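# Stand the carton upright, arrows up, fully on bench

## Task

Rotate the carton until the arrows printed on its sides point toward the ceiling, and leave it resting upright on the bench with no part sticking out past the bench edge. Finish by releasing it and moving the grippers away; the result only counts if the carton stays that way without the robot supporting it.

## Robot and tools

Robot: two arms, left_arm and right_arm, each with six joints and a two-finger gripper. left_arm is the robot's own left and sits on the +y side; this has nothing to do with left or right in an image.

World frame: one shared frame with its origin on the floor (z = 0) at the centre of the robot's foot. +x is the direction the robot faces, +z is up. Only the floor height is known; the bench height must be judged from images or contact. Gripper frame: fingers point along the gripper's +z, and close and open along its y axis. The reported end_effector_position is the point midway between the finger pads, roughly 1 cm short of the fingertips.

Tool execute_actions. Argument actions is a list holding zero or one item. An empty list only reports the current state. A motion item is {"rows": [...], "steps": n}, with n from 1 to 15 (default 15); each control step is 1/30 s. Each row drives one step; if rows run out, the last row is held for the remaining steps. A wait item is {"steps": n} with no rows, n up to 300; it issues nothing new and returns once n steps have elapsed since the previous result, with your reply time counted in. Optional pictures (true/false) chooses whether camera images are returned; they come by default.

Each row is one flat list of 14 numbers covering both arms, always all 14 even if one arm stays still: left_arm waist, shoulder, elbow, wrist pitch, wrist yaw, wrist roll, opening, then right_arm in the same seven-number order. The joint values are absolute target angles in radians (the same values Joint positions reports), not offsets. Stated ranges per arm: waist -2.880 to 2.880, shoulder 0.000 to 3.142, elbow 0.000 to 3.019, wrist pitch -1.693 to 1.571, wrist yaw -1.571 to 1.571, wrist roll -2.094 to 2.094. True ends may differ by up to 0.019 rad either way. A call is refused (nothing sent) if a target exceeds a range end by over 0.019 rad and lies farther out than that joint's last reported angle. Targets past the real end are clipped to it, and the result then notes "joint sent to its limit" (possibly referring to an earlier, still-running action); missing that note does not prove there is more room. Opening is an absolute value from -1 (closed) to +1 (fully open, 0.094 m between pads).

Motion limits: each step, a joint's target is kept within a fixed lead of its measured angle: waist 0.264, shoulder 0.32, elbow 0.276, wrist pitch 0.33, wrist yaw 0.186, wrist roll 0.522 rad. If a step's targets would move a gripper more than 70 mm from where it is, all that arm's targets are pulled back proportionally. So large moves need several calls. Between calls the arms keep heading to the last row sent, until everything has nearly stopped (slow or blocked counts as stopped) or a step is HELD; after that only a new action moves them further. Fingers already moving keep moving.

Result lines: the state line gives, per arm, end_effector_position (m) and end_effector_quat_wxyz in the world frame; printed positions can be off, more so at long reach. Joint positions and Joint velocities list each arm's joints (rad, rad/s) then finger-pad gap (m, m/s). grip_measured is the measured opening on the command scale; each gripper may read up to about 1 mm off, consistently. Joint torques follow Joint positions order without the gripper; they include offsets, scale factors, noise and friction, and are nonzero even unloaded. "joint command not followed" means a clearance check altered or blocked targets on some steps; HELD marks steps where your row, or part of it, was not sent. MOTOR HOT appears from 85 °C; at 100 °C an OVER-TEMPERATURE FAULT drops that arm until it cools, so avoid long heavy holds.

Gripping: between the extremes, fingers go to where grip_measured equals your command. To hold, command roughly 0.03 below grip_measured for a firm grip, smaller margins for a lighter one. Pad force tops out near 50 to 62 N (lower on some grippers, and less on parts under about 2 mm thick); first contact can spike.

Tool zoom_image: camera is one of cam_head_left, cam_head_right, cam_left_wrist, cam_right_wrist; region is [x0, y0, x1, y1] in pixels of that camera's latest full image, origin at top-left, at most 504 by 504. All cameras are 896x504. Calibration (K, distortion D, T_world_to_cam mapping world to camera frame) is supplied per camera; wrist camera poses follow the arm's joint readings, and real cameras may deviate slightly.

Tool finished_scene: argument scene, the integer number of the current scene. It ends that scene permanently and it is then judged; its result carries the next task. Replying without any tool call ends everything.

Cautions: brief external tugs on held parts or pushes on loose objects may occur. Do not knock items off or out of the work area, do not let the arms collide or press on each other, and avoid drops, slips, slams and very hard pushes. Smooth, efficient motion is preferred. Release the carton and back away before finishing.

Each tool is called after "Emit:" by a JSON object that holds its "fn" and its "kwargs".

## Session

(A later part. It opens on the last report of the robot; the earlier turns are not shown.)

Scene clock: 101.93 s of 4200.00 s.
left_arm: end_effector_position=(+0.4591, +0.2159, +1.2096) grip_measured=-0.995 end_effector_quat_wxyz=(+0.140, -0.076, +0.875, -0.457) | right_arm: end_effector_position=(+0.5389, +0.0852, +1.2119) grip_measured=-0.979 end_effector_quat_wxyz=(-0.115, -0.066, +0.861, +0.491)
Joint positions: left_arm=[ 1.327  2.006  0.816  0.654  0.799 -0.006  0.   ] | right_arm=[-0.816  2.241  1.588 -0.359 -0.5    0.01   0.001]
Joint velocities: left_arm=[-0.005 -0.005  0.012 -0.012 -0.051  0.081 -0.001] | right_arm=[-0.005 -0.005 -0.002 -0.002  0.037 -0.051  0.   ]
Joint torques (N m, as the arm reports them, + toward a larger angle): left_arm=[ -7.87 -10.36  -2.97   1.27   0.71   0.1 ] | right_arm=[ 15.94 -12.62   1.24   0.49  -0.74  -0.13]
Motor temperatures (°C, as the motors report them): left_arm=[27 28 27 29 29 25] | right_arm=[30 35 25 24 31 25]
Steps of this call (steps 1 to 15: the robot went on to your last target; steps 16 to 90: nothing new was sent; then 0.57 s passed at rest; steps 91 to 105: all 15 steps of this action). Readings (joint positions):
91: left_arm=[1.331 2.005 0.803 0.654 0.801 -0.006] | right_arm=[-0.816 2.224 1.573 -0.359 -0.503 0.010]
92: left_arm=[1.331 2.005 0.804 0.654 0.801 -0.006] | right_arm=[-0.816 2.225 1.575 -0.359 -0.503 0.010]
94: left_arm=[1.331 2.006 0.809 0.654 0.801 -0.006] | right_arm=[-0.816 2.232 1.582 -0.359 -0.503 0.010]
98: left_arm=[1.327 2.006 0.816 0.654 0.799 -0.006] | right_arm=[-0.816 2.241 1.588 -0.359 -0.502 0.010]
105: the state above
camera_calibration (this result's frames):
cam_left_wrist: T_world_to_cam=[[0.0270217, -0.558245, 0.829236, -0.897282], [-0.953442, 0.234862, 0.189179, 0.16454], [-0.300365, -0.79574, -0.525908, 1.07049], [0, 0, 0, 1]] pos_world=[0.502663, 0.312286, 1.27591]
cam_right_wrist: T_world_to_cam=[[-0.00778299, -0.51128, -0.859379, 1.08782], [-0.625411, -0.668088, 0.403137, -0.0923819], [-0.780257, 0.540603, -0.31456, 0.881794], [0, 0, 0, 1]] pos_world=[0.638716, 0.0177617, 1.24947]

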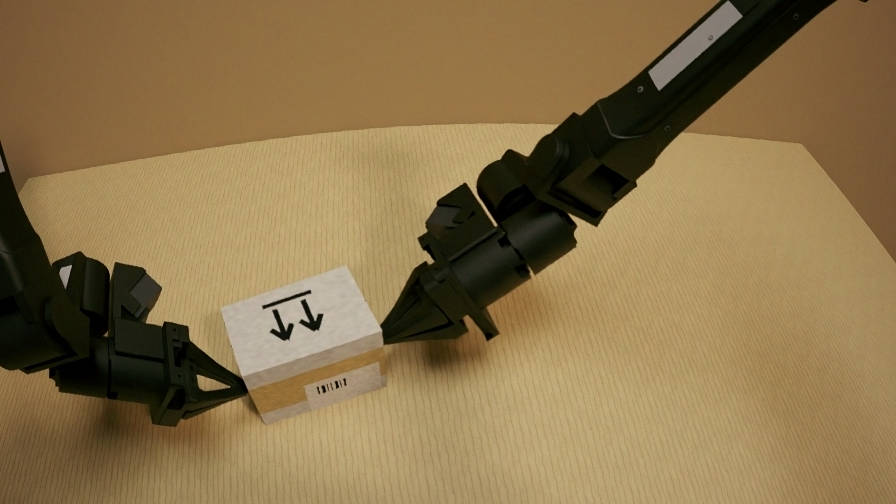

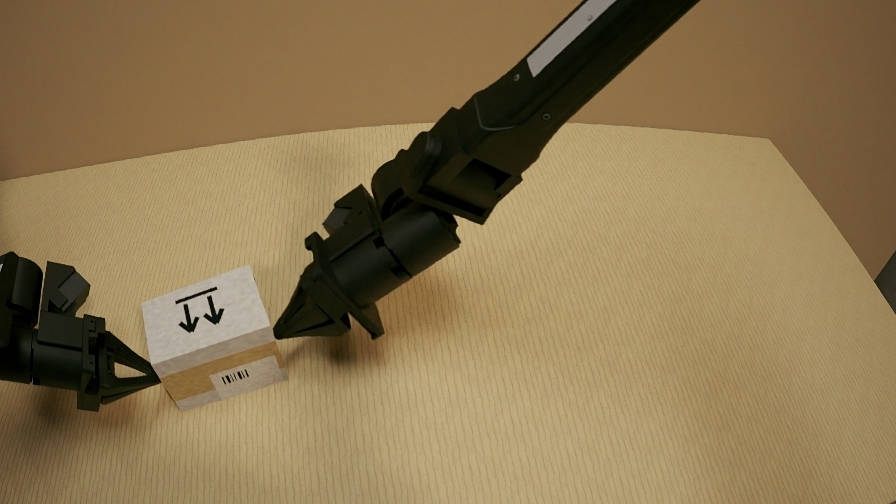

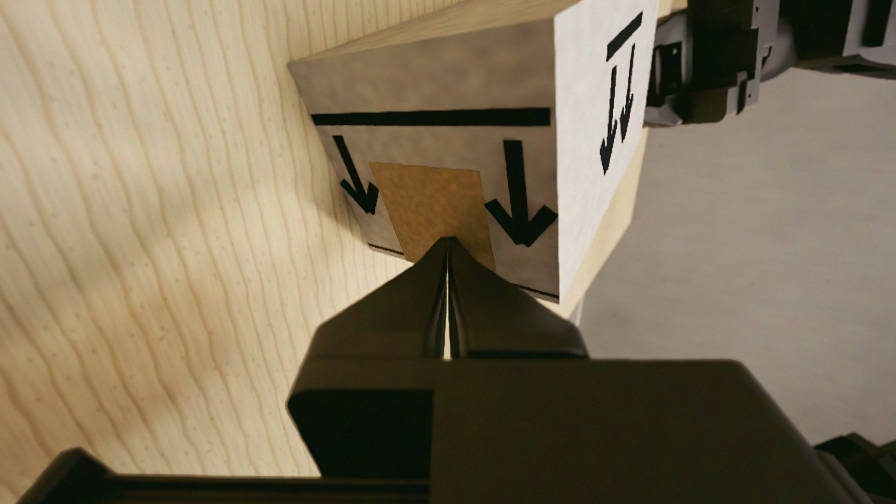

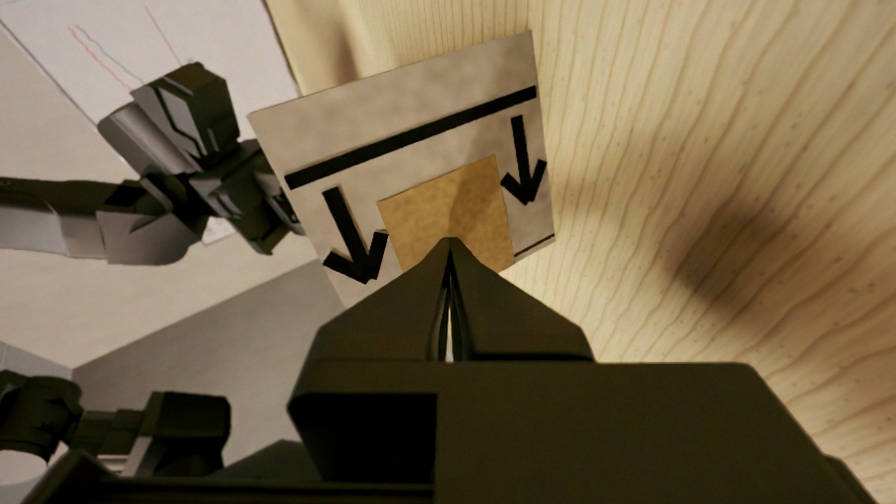

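Emit:
{"fn": "execute_actions", "kwargs": {"actions": [{"rows":[[1.29,2.02,0.827,0.67,0.805,0,-1,-0.788,2.282,1.59,-0.35,-0.505,0,-1],[1.28,2.01,0.827,0.67,0.81,0,-1,-0.775,2.282,1.582,-0.35,-0.51,0,-1],[1.27,2.0,0.827,0.67,0.815,0,-1,-0.76,2.282,1.574,-0.35,-0.515,0,-1],[1.262,1.99,0.827,0.67,0.82,0,-1,-0.746,2.278,1.566,-0.35,-0.52,0,-1],[1.262,1.985,0.825,0.67,0.82,0,-1,-0.746,2.27,1.566,-0.35,-0.52,0,-1],[1.262,1.976,0.82,0.67,0.82,0,-1,-0.743,2.262,1.564,-0.35,-0.52,0,-1],[1.262,1.967,0.815,0.67,0.82,0,-1,-0.74,2.255,1.562,-0.35,-0.52,0,-1],[1.262,1.958,0.81,0.67,0.82,0,-1,-0.737,2.248,1.56,-0.35,-0.52,0,-1],[1.262,1.948,0.805,0.67,0.82,0,-1,-0.734,2.242,1.56,-0.35,-0.52,0,-1],[1.262,1.938,0.8,0.67,0.82,0,-1,-0.731,2.236,1.56,-0.35,-0.52,0,-1],[1.262,1.928,0.796,0.67,0.82,0,-1,-0.728,2.23,1.56,-0.35,-0.52,0,-1],[1.262,1.918,0.793,0.67,0.82,0,-1,-0.725,2.225,1.561,-0.35,-0.52,0,-1],[1.262,1.909,0.79,0.67,0.82,0,-1,-0.722,2.221,1.563,-0.35,-0.52,0,-1],[1.262,1.9,0.788,0.67,0.82,0,-1,-0.72,2.218,1.565,-0.35,-0.52,0,-1],[1.262,1.893,0.786,0.67,0.82,0,-1,-0.718,2.215,1.566,-0.35,-0.52,0,-1]]}], "pictures": false}}

Emit:
{"fn": "execute_actions", "kwargs": {"actions": [{"steps":10}]}}

Scene clock: 113.50 s of 4200.00 s.
left_arm: end_effector_position=(+0.4791, +0.2211, +1.2263) grip_measured=-0.995 end_effector_quat_wxyz=(+0.161, -0.068, +0.873, -0.455) | right_arm: end_effector_position=(+0.5441, +0.0876, +1.2244) grip_measured=-0.979 end_effector_quat_wxyz=(-0.108, -0.070, +0.859, +0.496)
Joint positions: left_arm=[ 1.322  1.949  0.804  0.654  0.798 -0.006  0.   ] | right_arm=[-0.806  2.219  1.574 -0.353 -0.503  0.009  0.001]
Joint velocities: left_arm=[ 0.005 -0.396 -0.081 -0.002 -0.007 -0.037  0.   ] | right_arm=[ 0.073 -0.142  0.002 -0.007  0.066 -0.066  0.   ]
Joint torques (N m, as the arm reports them, + toward a larger angle): left_arm=[-11.06 -14.91  -4.69   1.23   1.68   0.13] | right_arm=[ 21.32 -15.57   0.16   0.27  -1.51  -0.11]
Motor temperatures (°C, as the motors report them): left_arm=[27 28 27 29 30 25] | right_arm=[31 34 25 24 31 25]
Steps of this call (steps 1 to 15: the robot went on to your last target; steps 16 to 90: nothing new was sent; then 8.07 s passed at rest; steps 91 to 105: all 15 steps of this action). Readings (joint positions):
91: left_arm=[1.327 2.006 0.816 0.654 0.799 -0.006] | right_arm=[-0.816 2.241 1.588 -0.359 -0.500 0.010]
92: left_arm=[1.326 2.006 0.816 0.654 0.799 -0.006] | right_arm=[-0.816 2.241 1.588 -0.359 -0.501 0.010]
94: left_arm=[1.323 2.006 0.816 0.654 0.799 -0.006] | right_arm=[-0.815 2.241 1.587 -0.357 -0.502 0.009]
98: left_arm=[1.322 2.004 0.816 0.654 0.798 -0.006] | right_arm=[-0.815 2.240 1.583 -0.353 -0.503 0.009]
105: the state above

Scene clock: 113.83 s of 4200.00 s.
left_arm: end_effector_position=(+0.4993, +0.2284, +1.2399) grip_measured=-0.995 end_effector_quat_wxyz=(+0.183, -0.060, +0.871, -0.451) | right_arm: end_effector_position=(+0.5565, +0.0917, +1.2392) grip_measured=-0.979 end_effector_quat_wxyz=(-0.096, -0.074, +0.857, +0.501)
Joint positions: left_arm=[ 1.322  1.9    0.802  0.654  0.798 -0.006  0.   ] | right_arm=[-0.793  2.195  1.574 -0.353 -0.503  0.009  0.001]
Joint velocities: left_arm=[-0.005 -0.005 -0.007  0.002 -0.095 -0.037  0.   ] | right_arm=[ 0.005  0.005  0.007  0.002 -0.022 -0.037 -0.002]
Joint torques (N m, as the arm reports them, + toward a larger angle): left_arm=[-10.79 -13.28  -4.17   1.42   1.67   0.11] | right_arm=[ 20.97 -14.32   0.23   0.32  -1.51  -0.12]
Motor temperatures (°C, as the motors report them): left_arm=[27 28 27 29 30 25] | right_arm=[31 34 25 24 31 25]
Steps of this call (steps 1 to 10: the robot went on to your last target). Readings (joint positions):
1: left_arm=[1.322 1.936 0.803 0.654 0.798 -0.006] | right_arm=[-0.803 2.214 1.574 -0.353 -0.503 0.009]
2: left_arm=[1.322 1.925 0.803 0.654 0.798 -0.006] | right_arm=[-0.801 2.210 1.574 -0.353 -0.503 0.009]
4: left_arm=[1.322 1.908 0.803 0.654 0.798 -0.006] | right_arm=[-0.797 2.202 1.574 -0.353 -0.503 0.009]
8: left_arm=[1.322 1.900 0.802 0.654 0.798 -0.006] | right_arm=[-0.793 2.195 1.574 -0.353 -0.503 0.009]
10: the state above
camera_calibration (this result's frames):
cam_left_wrist: T_world_to_cam=[[-0.0383132, -0.573205, 0.818516, -0.867173], [-0.969746, 0.218954, 0.107941, 0.306735], [-0.241089, -0.789617, -0.564253, 1.12502], [0, 0, 0, 1]] pos_world=[0.535461, 0.324103, 1.31148]
cam_right_wrist: T_world_to_cam=[[0.023016, -0.489602, -0.871642, 1.11076], [-0.643903, -0.674211, 0.361702, -0.0258232], [-0.764761, 0.552928, -0.330774, 0.910919], [0, 0, 0, 1]] pos_world=[0.654442, 0.0227477, 1.27884]

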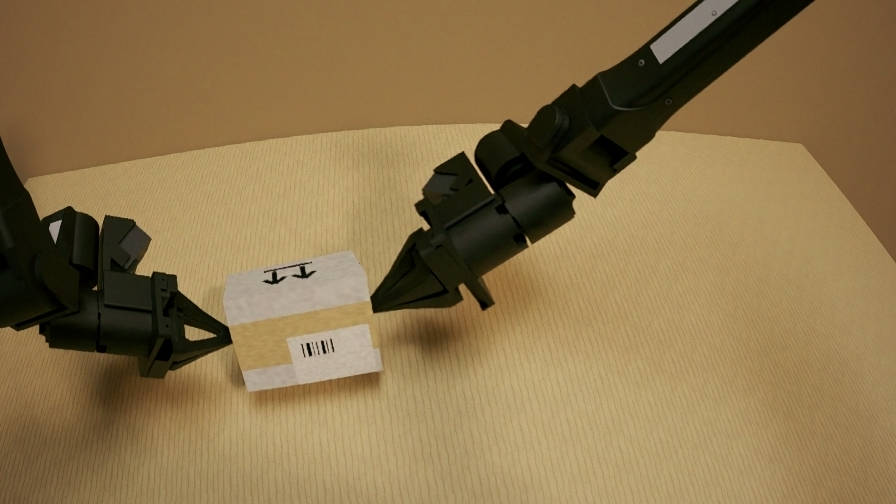

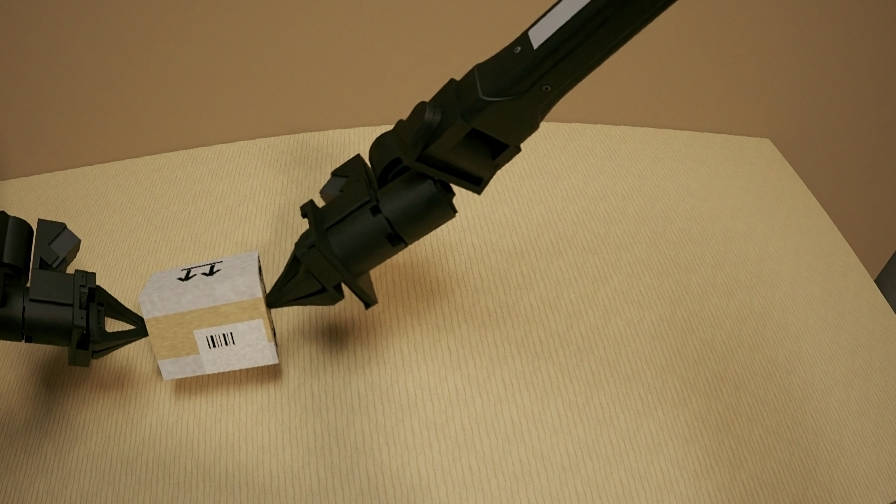

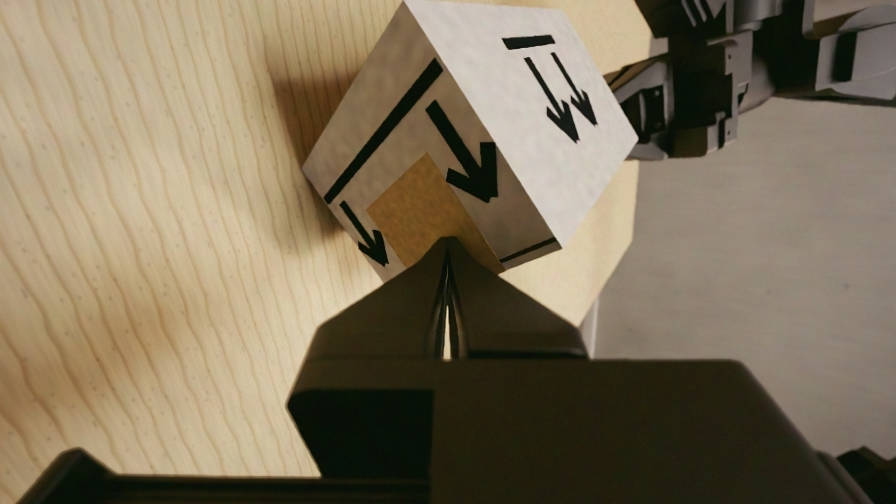

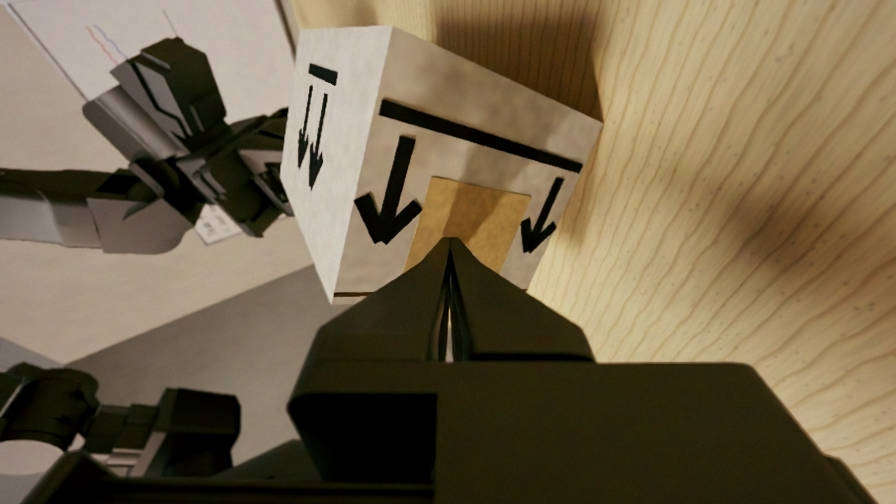

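Emit:
{"fn": "execute_actions", "kwargs": {"actions": [{"rows":[[1.262,1.885,0.795,0.67,0.82,0,-1,-0.717,2.213,1.572,-0.35,-0.52,0,-1],[1.262,1.88,0.802,0.67,0.82,0,-1,-0.716,2.211,1.578,-0.35,-0.52,0,-1],[1.262,1.875,0.808,0.67,0.82,0,-1,-0.715,2.21,1.584,-0.35,-0.52,0,-1],[1.262,1.87,0.812,0.67,0.82,0,-1,-0.714,2.21,1.59,-0.35,-0.52,0,-1],[1.262,1.865,0.816,0.67,0.82,0,-1,-0.713,2.21,1.595,-0.35,-0.52,0,-1],[1.262,1.86,0.82,0.67,0.82,0,-1,-0.712,2.21,1.6,-0.35,-0.52,0,-1],[1.262,1.855,0.823,0.67,0.82,0,-1,-0.711,2.21,1.605,-0.35,-0.52,0,-1],[1.262,1.85,0.826,0.67,0.82,0,-1,-0.71,2.21,1.61,-0.35,-0.52,0,-1],[1.262,1.845,0.829,0.67,0.82,0,-1,-0.709,2.21,1.615,-0.35,-0.52,0,-1],[1.262,1.84,0.832,0.67,0.82,0,-1,-0.708,2.21,1.62,-0.35,-0.52,0,-1],[1.262,1.835,0.835,0.67,0.82,0,-1,-0.707,2.21,1.625,-0.35,-0.52,0,-1],[1.262,1.83,0.837,0.67,0.82,0,-1,-0.706,2.21,1.63,-0.35,-0.52,0,-1]]}], "pictures": false}}

Emit:
{"fn": "execute_actions", "kwargs": {"actions": [{"steps":10}]}}

Scene clock: 119.97 s of 4200.00 s.
left_arm: end_effector_position=(+0.5320, +0.2373, +1.2517) grip_measured=-0.995 end_effector_quat_wxyz=(+0.215, -0.049, +0.867, -0.446) | right_arm: end_effector_position=(+0.5897, +0.1006, +1.2480) grip_measured=-0.979 end_effector_quat_wxyz=(-0.067, -0.077, +0.856, +0.507)
Joint positions: left_arm=[ 1.321  1.856  0.827  0.654  0.799 -0.006  0.   ] | right_arm=[-0.783  2.195  1.633 -0.353 -0.504  0.009  0.001]
Joint velocities: left_arm=[-0.015 -0.151  0.056  0.002 -0.007 -0.007 -0.   ] | right_arm=[ 0.005 -0.015  0.095 -0.022  0.066 -0.051 -0.001]
Joint torques (N m, as the arm reports them, + toward a larger angle): left_arm=[-10.96 -14.34  -1.96   1.48   1.62   0.11] | right_arm=[ 21.19 -15.61   0.95   0.34  -1.49  -0.12]
Motor temperatures (°C, as the motors report them): left_arm=[28 28 27 29 31 25] | right_arm=[31 35 25 24 32 25]
Steps of this call (steps 1 to 30: the robot went on to your last target; steps 31 to 90: nothing new was sent; then 2.63 s passed at rest; steps 91 to 105: all 15 steps of this action). Readings (joint positions):
91: left_arm=[1.322 1.900 0.802 0.654 0.798 -0.006] | right_arm=[-0.793 2.195 1.574 -0.353 -0.503 0.009]
92: left_arm=[1.322 1.900 0.802 0.654 0.798 -0.006] | right_arm=[-0.793 2.195 1.574 -0.353 -0.503 0.009]
94: left_arm=[1.322 1.900 0.802 0.654 0.798 -0.006] | right_arm=[-0.792 2.195 1.577 -0.353 -0.504 0.009]
98: left_arm=[1.322 1.893 0.804 0.654 0.799 -0.006] | right_arm=[-0.789 2.195 1.592 -0.353 -0.505 0.009]
105: the state above

Scene clock: 120.30 s of 4200.00 s.
left_arm: end_effector_position=(+0.5378, +0.2388, +1.2551) grip_measured=-0.995 end_effector_quat_wxyz=(+0.221, -0.046, +0.866, -0.445) | right_arm: end_effector_position=(+0.5911, +0.1005, +1.2479) grip_measured=-0.979 end_effector_quat_wxyz=(-0.066, -0.077, +0.856, +0.506)
Joint positions: left_arm=[ 1.32   1.846  0.83   0.654  0.799 -0.005  0.   ] | right_arm=[-0.783  2.195  1.635 -0.353 -0.502  0.008  0.001]
Joint velocities: left_arm=[-0.005 -0.005 -0.002 -0.012 -0.007 -0.051 -0.   ] | right_arm=[ 0.005  0.015 -0.012 -0.017 -0.007 -0.007 -0.001]
Joint torques (N m, as the arm reports them, + toward a larger angle): left_arm=[-11.21 -14.69  -1.69   1.56   1.62   0.1 ] | right_arm=[ 21.71 -15.46   1.08   0.41  -1.56  -0.11]
Motor temperatures (°C, as the motors report them): left_arm=[28 28 27 29 31 25] | right_arm=[31 35 25 24 32 25]
Steps of this call (steps 1 to 10: the robot went on to your last target). Readings (joint positions):
1: left_arm=[1.320 1.851 0.829 0.654 0.799 -0.006] | right_arm=[-0.783 2.195 1.635 -0.353 -0.504 0.008]
2: left_arm=[1.320 1.848 0.830 0.654 0.799 -0.006] | right_arm=[-0.783 2.195 1.635 -0.353 -0.504 0.008]
4: left_arm=[1.320 1.846 0.830 0.654 0.799 -0.006] | right_arm=[-0.783 2.195 1.635 -0.353 -0.502 0.008]
8: left_arm=[1.320 1.846 0.830 0.654 0.799 -0.005] | right_arm=[-0.783 2.195 1.635 -0.353 -0.502 0.008]
10: the state above
camera_calibration (this result's frames):
cam_left_wrist: T_world_to_cam=[[-0.096133, -0.587015, 0.803848, -0.819387], [-0.978254, 0.204835, 0.0325918, 0.442702], [-0.183788, -0.783234, -0.593941, 1.15599], [0, 0, 0, 1]] pos_world=[0.566761, 0.333735, 1.33082]
cam_right_wrist: T_world_to_cam=[[0.0581973, -0.477573, -0.876663, 1.10615], [-0.680116, -0.661801, 0.315375, 0.0772227], [-0.730791, 0.577879, -0.36332, 0.953484], [0, 0, 0, 1]] pos_world=[0.684943, 0.0283734, 1.29178]

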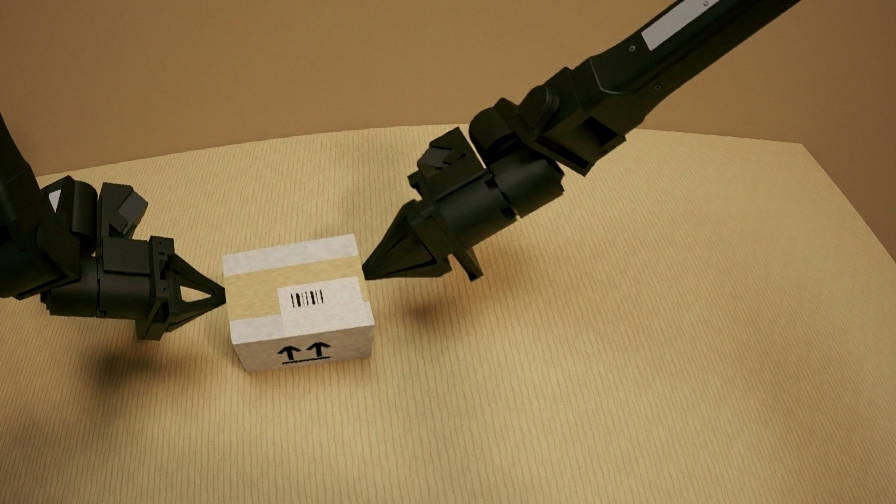

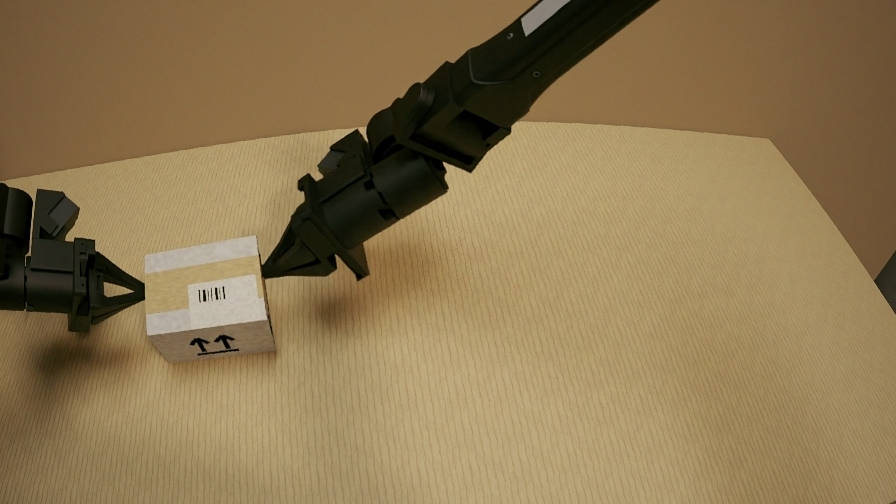

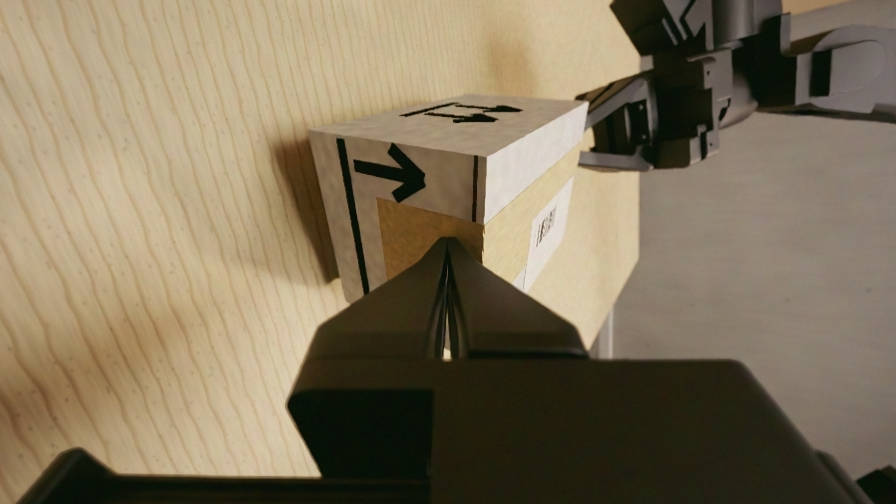

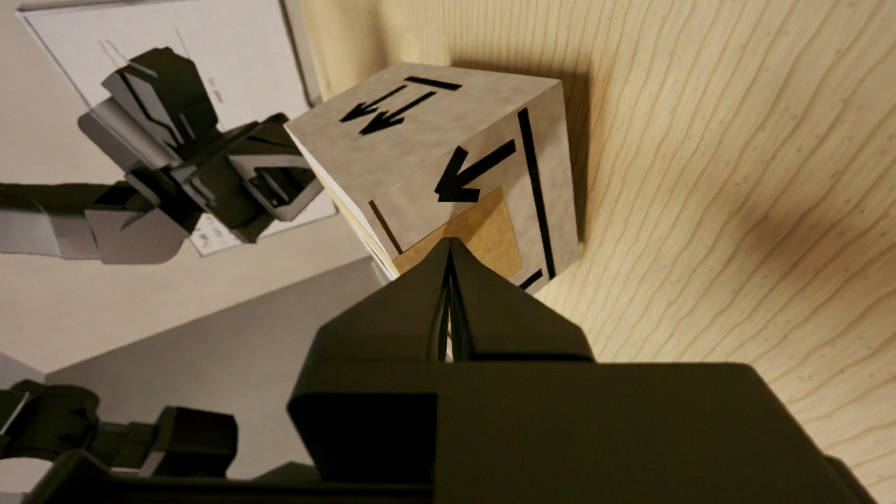

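Emit:
{"fn": "execute_actions", "kwargs": {"actions": [{"rows":[[1.263,1.85,0.838,0.67,0.82,0,-1,-0.712,2.23,1.63,-0.35,-0.52,0,-1],[1.264,1.86,0.84,0.67,0.82,0,-1,-0.718,2.245,1.632,-0.35,-0.52,0,-1],[1.265,1.866,0.844,0.67,0.82,0,-1,-0.722,2.255,1.635,-0.35,-0.52,0,-1],[1.266,1.871,0.848,0.67,0.82,0,-1,-0.725,2.26,1.638,-0.35,-0.52,0,-1],[1.267,1.876,0.852,0.67,0.82,0,-1,-0.727,2.264,1.641,-0.35,-0.52,0,-1],[1.268,1.881,0.856,0.67,0.82,0,-1,-0.729,2.268,1.644,-0.35,-0.52,0,-1],[1.269,1.886,0.86,0.67,0.82,0,-1,-0.731,2.272,1.648,-0.35,-0.52,0,-1],[1.27,1.891,0.864,0.67,0.82,0,-1,-0.733,2.276,1.652,-0.35,-0.52,0,-1],[1.271,1.896,0.868,0.67,0.82,0,-1,-0.735,2.28,1.656,-0.35,-0.52,0,-1],[1.272,1.901,0.872,0.67,0.82,0,-1,-0.737,2.284,1.66,-0.35,-0.52,0,-1],[1.273,1.906,0.876,0.67,0.82,0,-1,-0.739,2.288,1.663,-0.35,-0.52,0,-1],[1.274,1.91,0.88,0.67,0.82,0,-1,-0.741,2.292,1.666,-0.35,-0.52,0,-1],[1.275,1.915,0.885,0.67,0.82,0,-1,-0.743,2.296,1.67,-0.35,-0.52,0,-1]]}], "pictures": false}}

Emit:
{"fn": "execute_actions", "kwargs": {"actions": [{"steps":10}]}}

Scene clock: 125.97 s of 4200.00 s.
left_arm: end_effector_position=(+0.5463, +0.2418, +1.2399) grip_measured=-0.995 end_effector_quat_wxyz=(+0.226, -0.047, +0.868, -0.440) | right_arm: end_effector_position=(+0.5941, +0.1044, +1.2352) grip_measured=-0.979 end_effector_quat_wxyz=(-0.063, -0.076, +0.860, +0.501)
Joint positions: left_arm=[ 1.325  1.881  0.874  0.654  0.793 -0.004  0.   ] | right_arm=[-0.787  2.226  1.671 -0.353 -0.492  0.008  0.001]
Joint velocities: left_arm=[ 0.015  0.112  0.061  0.007 -0.051 -0.007  0.   ] | right_arm=[-0.005  0.034  0.051 -0.017  0.037  0.066 -0.   ]
Joint torques (N m, as the arm reports them, + toward a larger angle): left_arm=[-10.28 -11.67  -1.58   1.59   1.91   0.09] | right_arm=[ 18.94 -11.41   1.17   0.39  -1.99  -0.11]
Motor temperatures (°C, as the motors report them): left_arm=[28 28 27 29 31 25] | right_arm=[32 35 25 24 33 25]
Steps of this call (steps 1 to 30: the robot went on to your last target; steps 31 to 155: nothing new was sent; steps 156 to 170: all 15 steps of this action). Readings (joint positions):
156: left_arm=[1.320 1.846 0.830 0.654 0.799 -0.005] | right_arm=[-0.783 2.195 1.635 -0.353 -0.502 0.008]
157: left_arm=[1.320 1.846 0.830 0.654 0.799 -0.005] | right_arm=[-0.783 2.195 1.635 -0.353 -0.502 0.008]
159: left_arm=[1.320 1.846 0.831 0.654 0.799 -0.005] | right_arm=[-0.783 2.196 1.636 -0.353 -0.502 0.008]
163: left_arm=[1.320 1.853 0.844 0.654 0.796 -0.005] | right_arm=[-0.783 2.206 1.644 -0.353 -0.494 0.008]
170: the state above

Scene clock: 126.30 s of 4200.00 s.
left_arm: end_effector_position=(+0.5432, +0.2414, +1.2367) grip_measured=-0.995 end_effector_quat_wxyz=(+0.222, -0.048, +0.869, -0.440) | right_arm: end_effector_position=(+0.5936, +0.1046, +1.2344) grip_measured=-0.979 end_effector_quat_wxyz=(-0.063, -0.076, +0.859, +0.501)
Joint positions: left_arm=[ 1.327  1.89   0.876  0.654  0.793 -0.004  0.   ] | right_arm=[-0.787  2.228  1.672 -0.353 -0.493  0.008  0.001]
Joint velocities: left_arm=[-0.005 -0.005 -0.012 -0.007 -0.007  0.037 -0.001] | right_arm=[-0.015 -0.005  0.022 -0.002 -0.007  0.022  0.   ]
Joint torques (N m, as the arm reports them, + toward a larger angle): left_arm=[-10.24 -11.61  -1.47   1.51   1.89   0.09] | right_arm=[ 18.82 -11.23   1.38   0.4   -1.97  -0.1 ]
Motor temperatures (°C, as the motors report them): left_arm=[28 28 27 29 31 25] | right_arm=[32 35 25 24 34 25]
Steps of this call (steps 1 to 10: the robot went on to your last target). Readings (joint positions):
1: left_arm=[1.326 1.884 0.876 0.654 0.793 -0.004] | right_arm=[-0.787 2.227 1.672 -0.353 -0.492 0.008]
2: left_arm=[1.326 1.887 0.876 0.654 0.793 -0.004] | right_arm=[-0.787 2.227 1.672 -0.353 -0.492 0.008]
4: left_arm=[1.327 1.890 0.876 0.654 0.793 -0.004] | right_arm=[-0.787 2.228 1.672 -0.353 -0.492 0.008]
8: left_arm=[1.327 1.890 0.876 0.654 0.793 -0.004] | right_arm=[-0.787 2.228 1.672 -0.353 -0.493 0.008]
10: the state above
camera_calibration (this result's frames):
cam_left_wrist: T_world_to_cam=[[-0.0908277, -0.596687, 0.797318, -0.795013], [-0.979523, 0.197982, 0.0365791, 0.4454], [-0.179681, -0.777669, -0.60245, 1.15507], [0, 0, 0, 1]] pos_world=[0.571613, 0.335704, 1.31345]
cam_right_wrist: T_world_to_cam=[[0.0595301, -0.487489, -0.871098, 1.08948], [-0.684175, -0.655364, 0.320003, 0.0818983], [-0.726884, 0.576934, -0.372542, 0.957256], [0, 0, 0, 1]] pos_world=[0.686991, 0.0325078, 1.27945]

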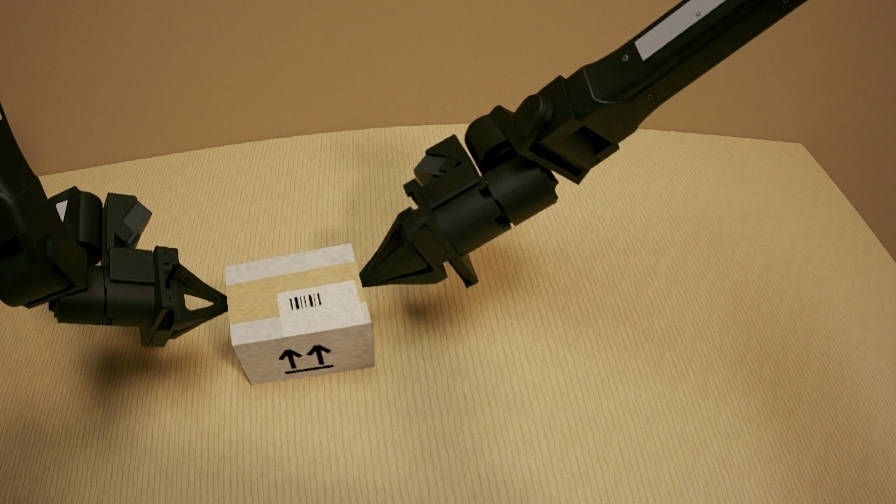

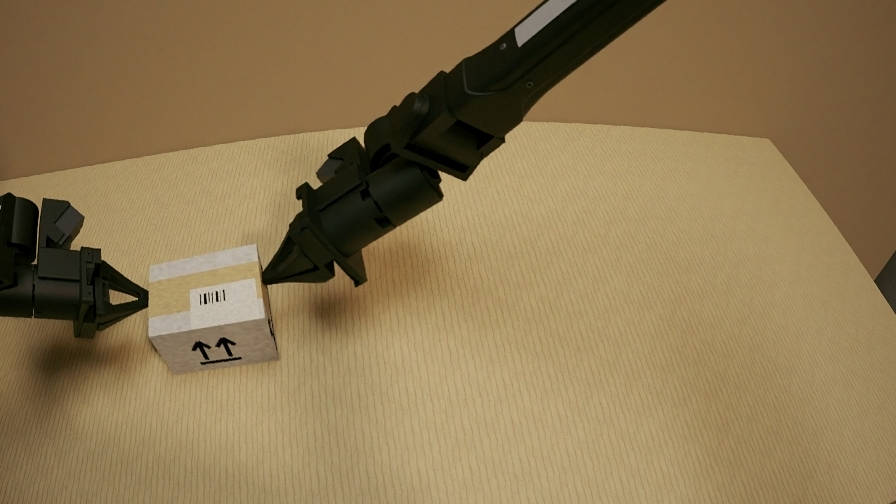

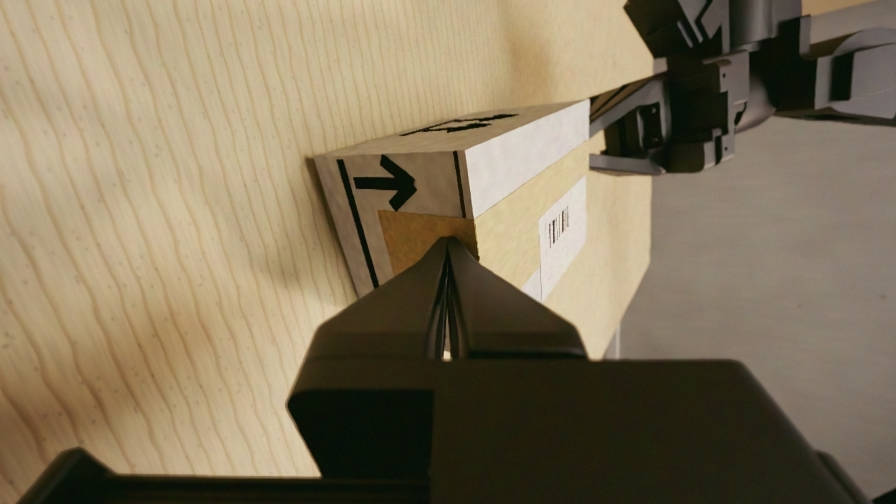

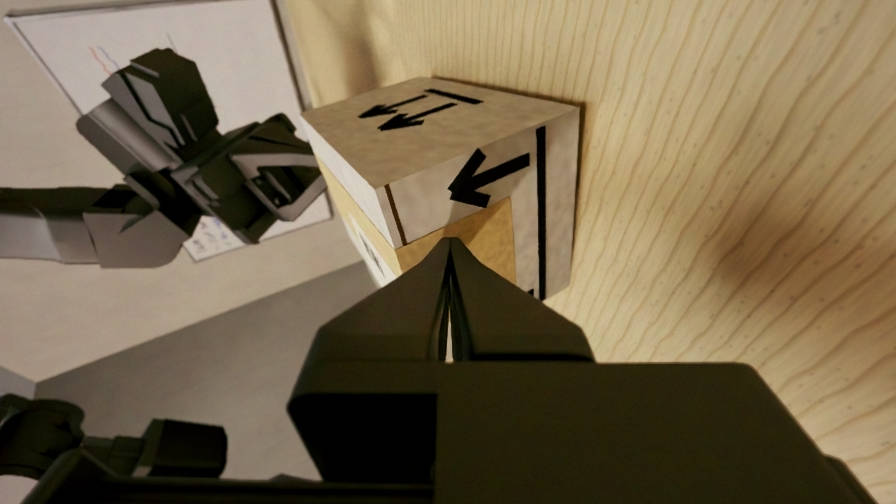

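Nearly down; ease down, release, retreat.

Emit:
{"fn": "execute_actions", "kwargs": {"actions": [{"rows":[[1.278,1.918,0.888,0.67,0.82,0,-1,-0.748,2.296,1.673,-0.35,-0.52,0,-1],[1.281,1.921,0.89,0.67,0.82,0,-1,-0.753,2.296,1.676,-0.35,-0.52,0,-1],[1.285,1.924,0.892,0.67,0.82,0,-1,-0.759,2.296,1.678,-0.35,-0.52,0,-1],[1.29,1.924,0.892,0.67,0.815,0,-1,-0.765,2.292,1.68,-0.35,-0.515,0,-1],[1.297,1.922,0.89,0.67,0.81,0,-1,-0.772,2.284,1.68,-0.35,-0.51,0,-1],[1.305,1.918,0.888,0.67,0.805,0,-1,-0.779,2.274,1.68,-0.35,-0.505,0,-1],[1.315,1.912,0.885,0.67,0.8,0,-1,-0.787,2.262,1.68,-0.35,-0.5,0,-1],[1.325,1.905,0.882,0.67,0.795,0,-1,-0.795,2.248,1.68,-0.35,-0.495,0,-1],[1.34,1.9,0.88,0.67,0.79,0,-1,-0.805,2.232,1.675,-0.35,-0.49,0,-1],[1.36,1.895,0.88,0.67,0.79,0,-1,-0.82,2.21,1.665,-0.35,-0.49,0,-1],[1.385,1.885,0.875,0.67,0.79,0,-1,-0.84,2.185,1.65,-0.35,-0.49,0,-1],[1.415,1.87,0.87,0.67,0.79,0,-1,-0.865,2.155,1.63,-0.35,-0.49,0,-1],[1.45,1.85,0.865,0.67,0.79,0,-1,-0.89,2.12,1.605,-0.35,-0.49,0,-1],[1.49,1.82,0.86,0.67,0.79,0,-1,-0.92,2.07,1.575,-0.35,-0.49,0,-1],[1.54,1.78,0.85,0.67,0.79,0,-1,-0.96,2.0,1.53,-0.35,-0.49,0,-1]]}], "pictures": false}}

Emit:
{"fn": "execute_actions", "kwargs": {"actions": [{"rows":[[1.58,1.74,0.85,0.67,0.79,0,-1,-1.0,1.94,1.5,-0.35,-0.49,0,-1],[1.61,1.7,0.85,0.67,0.79,0,-1,-1.04,1.88,1.47,-0.35,-0.49,0,-1],[1.64,1.66,0.85,0.67,0.79,0,-1,-1.08,1.82,1.45,-0.35,-0.49,0,-1]]}]}}

Scene clock: 134.00 s of 4200.00 s.
left_arm: end_effector_position=(+0.5418, +0.2892, +1.2240) grip_measured=-0.995 end_effector_quat_wxyz=(+0.229, -0.069, +0.882, -0.406) | right_arm: end_effector_position=(+0.5910, +0.0771, +1.2382) grip_measured=-0.979 end_effector_quat_wxyz=(-0.069, -0.067, +0.865, +0.492)
Joint positions: left_arm=[ 1.408  1.882  0.877  0.654  0.791 -0.004  0.   ] | right_arm=[-0.814  2.175  1.606 -0.353 -0.489  0.008  0.001]
Joint velocities: left_arm=[ 0.874 -0.259 -0.066 -0.017  0.022 -0.037 -0.001] | right_arm=[-0.288 -0.532 -0.525 -0.002  0.037 -0.022 -0.   ]
Joint torques (N m, as the arm reports them, + toward a larger angle): left_arm=[ -0.18 -17.75  -3.46   1.34   0.6    0.08] | right_arm=[ 10.46 -19.87   1.64   0.25  -0.76  -0.08]
Motor temperatures (°C, as the motors report them): left_arm=[28 28 27 29 32 25] | right_arm=[32 35 25 24 36 25]
Steps of this call (steps 1 to 15: the robot went on to your last target; steps 16 to 90: nothing new was sent; then 4.20 s passed at rest; steps 91 to 105: all 15 steps of this action). Readings (joint positions):
91: left_arm=[1.327 1.890 0.876 0.654 0.793 -0.004] | right_arm=[-0.788 2.228 1.672 -0.353 -0.493 0.008]
92: left_arm=[1.327 1.890 0.876 0.654 0.793 -0.004] | right_arm=[-0.788 2.228 1.673 -0.353 -0.493 0.008]
94: left_arm=[1.327 1.891 0.878 0.654 0.793 -0.004] | right_arm=[-0.789 2.229 1.675 -0.353 -0.494 0.008]
98: left_arm=[1.328 1.893 0.880 0.654 0.788 -0.004] | right_arm=[-0.791 2.229 1.677 -0.353 -0.489 0.008]
105: the state above

Scene clock: 134.50 s of 4200.00 s.
left_arm: end_effector_position=(+0.5996, +0.4674, +1.2913) grip_measured=-0.995 end_effector_quat_wxyz=(+0.335, -0.080, +0.898, -0.273) | right_arm: end_effector_position=(+0.7062, -0.1337, +1.2852) grip_measured=-0.979 end_effector_quat_wxyz=(+0.032, +0.018, +0.905, +0.424)
Joint positions: left_arm=[ 1.653  1.635  0.864  0.66   0.789 -0.004  0.   ] | right_arm=[-1.05   1.832  1.461 -0.353 -0.489  0.008  0.001]
Joint velocities: left_arm=[-0.093  0.034 -0.066  0.007  0.022  0.037  0.   ] | right_arm=[-0.532 -0.523  0.002 -0.012  0.007  0.007  0.001]
Joint torques (N m, as the arm reports them, + toward a larger angle): left_arm=[ -1.66 -13.27  -0.9    1.67   0.49   0.06] | right_arm=[  9.79 -16.81   1.61   0.55  -0.73  -0.11]
Motor temperatures (°C, as the motors report them): left_arm=[28 28 27 29 32 25] | right_arm=[32 35 25 24 35 25]
Steps of this call (steps 1 to 15: all 15 steps of this action). Readings (joint positions):
1: left_arm=[1.438 1.872 0.874 0.654 0.791 -0.004] | right_arm=[-0.824 2.156 1.587 -0.353 -0.489 0.008]
2: left_arm=[1.471 1.858 0.872 0.654 0.791 -0.004] | right_arm=[-0.835 2.135 1.570 -0.353 -0.489 0.008]
4: left_arm=[1.535 1.821 0.869 0.654 0.791 -0.004] | right_arm=[-0.861 2.092 1.540 -0.353 -0.489 0.008]
8: left_arm=[1.640 1.715 0.866 0.654 0.790 -0.004] | right_arm=[-0.920 1.997 1.498 -0.353 -0.489 0.008]
15: the state above
camera_calibration (this result's frames):
cam_left_wrist: T_world_to_cam=[[-0.023251, -0.826575, 0.562347, -0.328224], [-0.996786, -0.023966, -0.0764404, 0.713913], [0.0766609, -0.562317, -0.823361, 1.40475], [0, 0, 0, 1]] pos_world=[0.596298, 0.53572, 1.39576]
cam_right_wrist: T_world_to_cam=[[-0.0126034, -0.639519, -0.768672, 0.90985], [-0.849566, -0.398561, 0.345524, 0.104816], [-0.527332, 0.657392, -0.53829, 1.27832], [0, 0, 0, 1]] pos_world=[0.774617, -0.216718, 1.35127]

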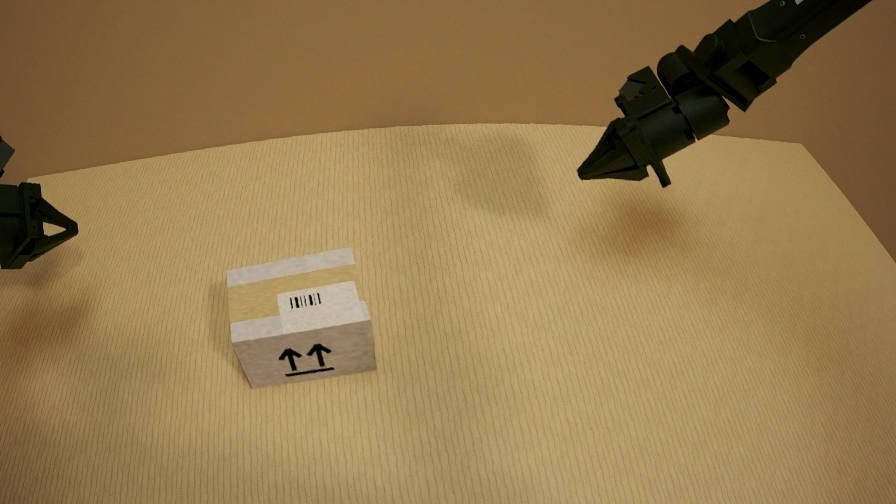

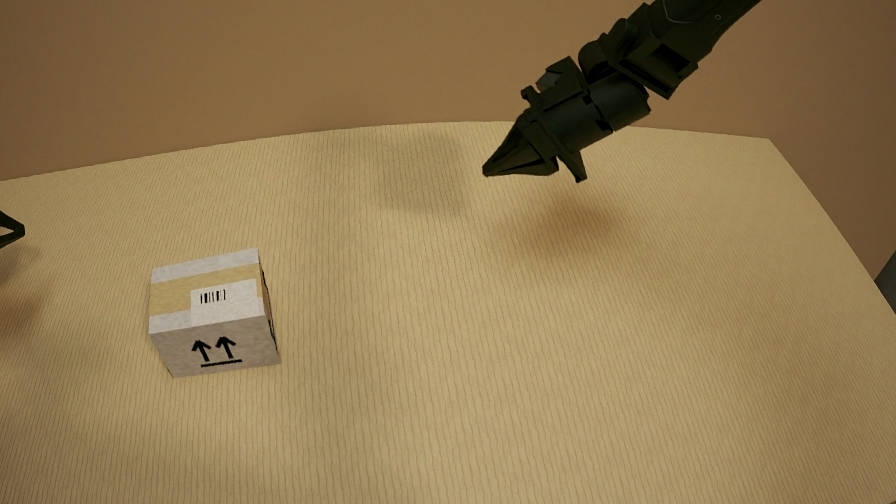

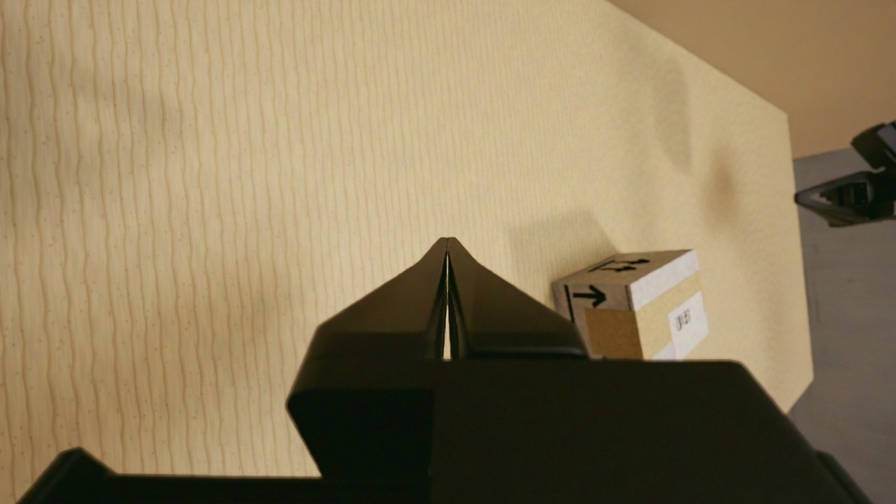

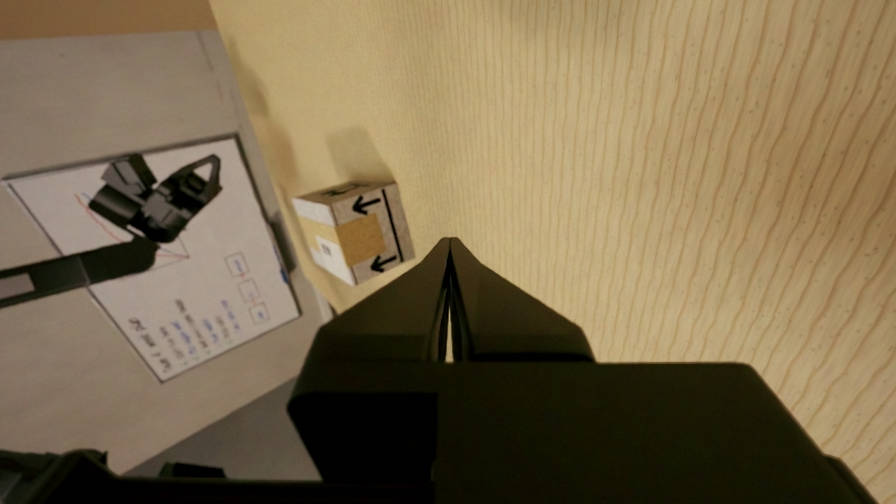

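Emit:
{"fn": "finished_scene", "kwargs": {"scene": 2}}

The scene is finished: the task was done.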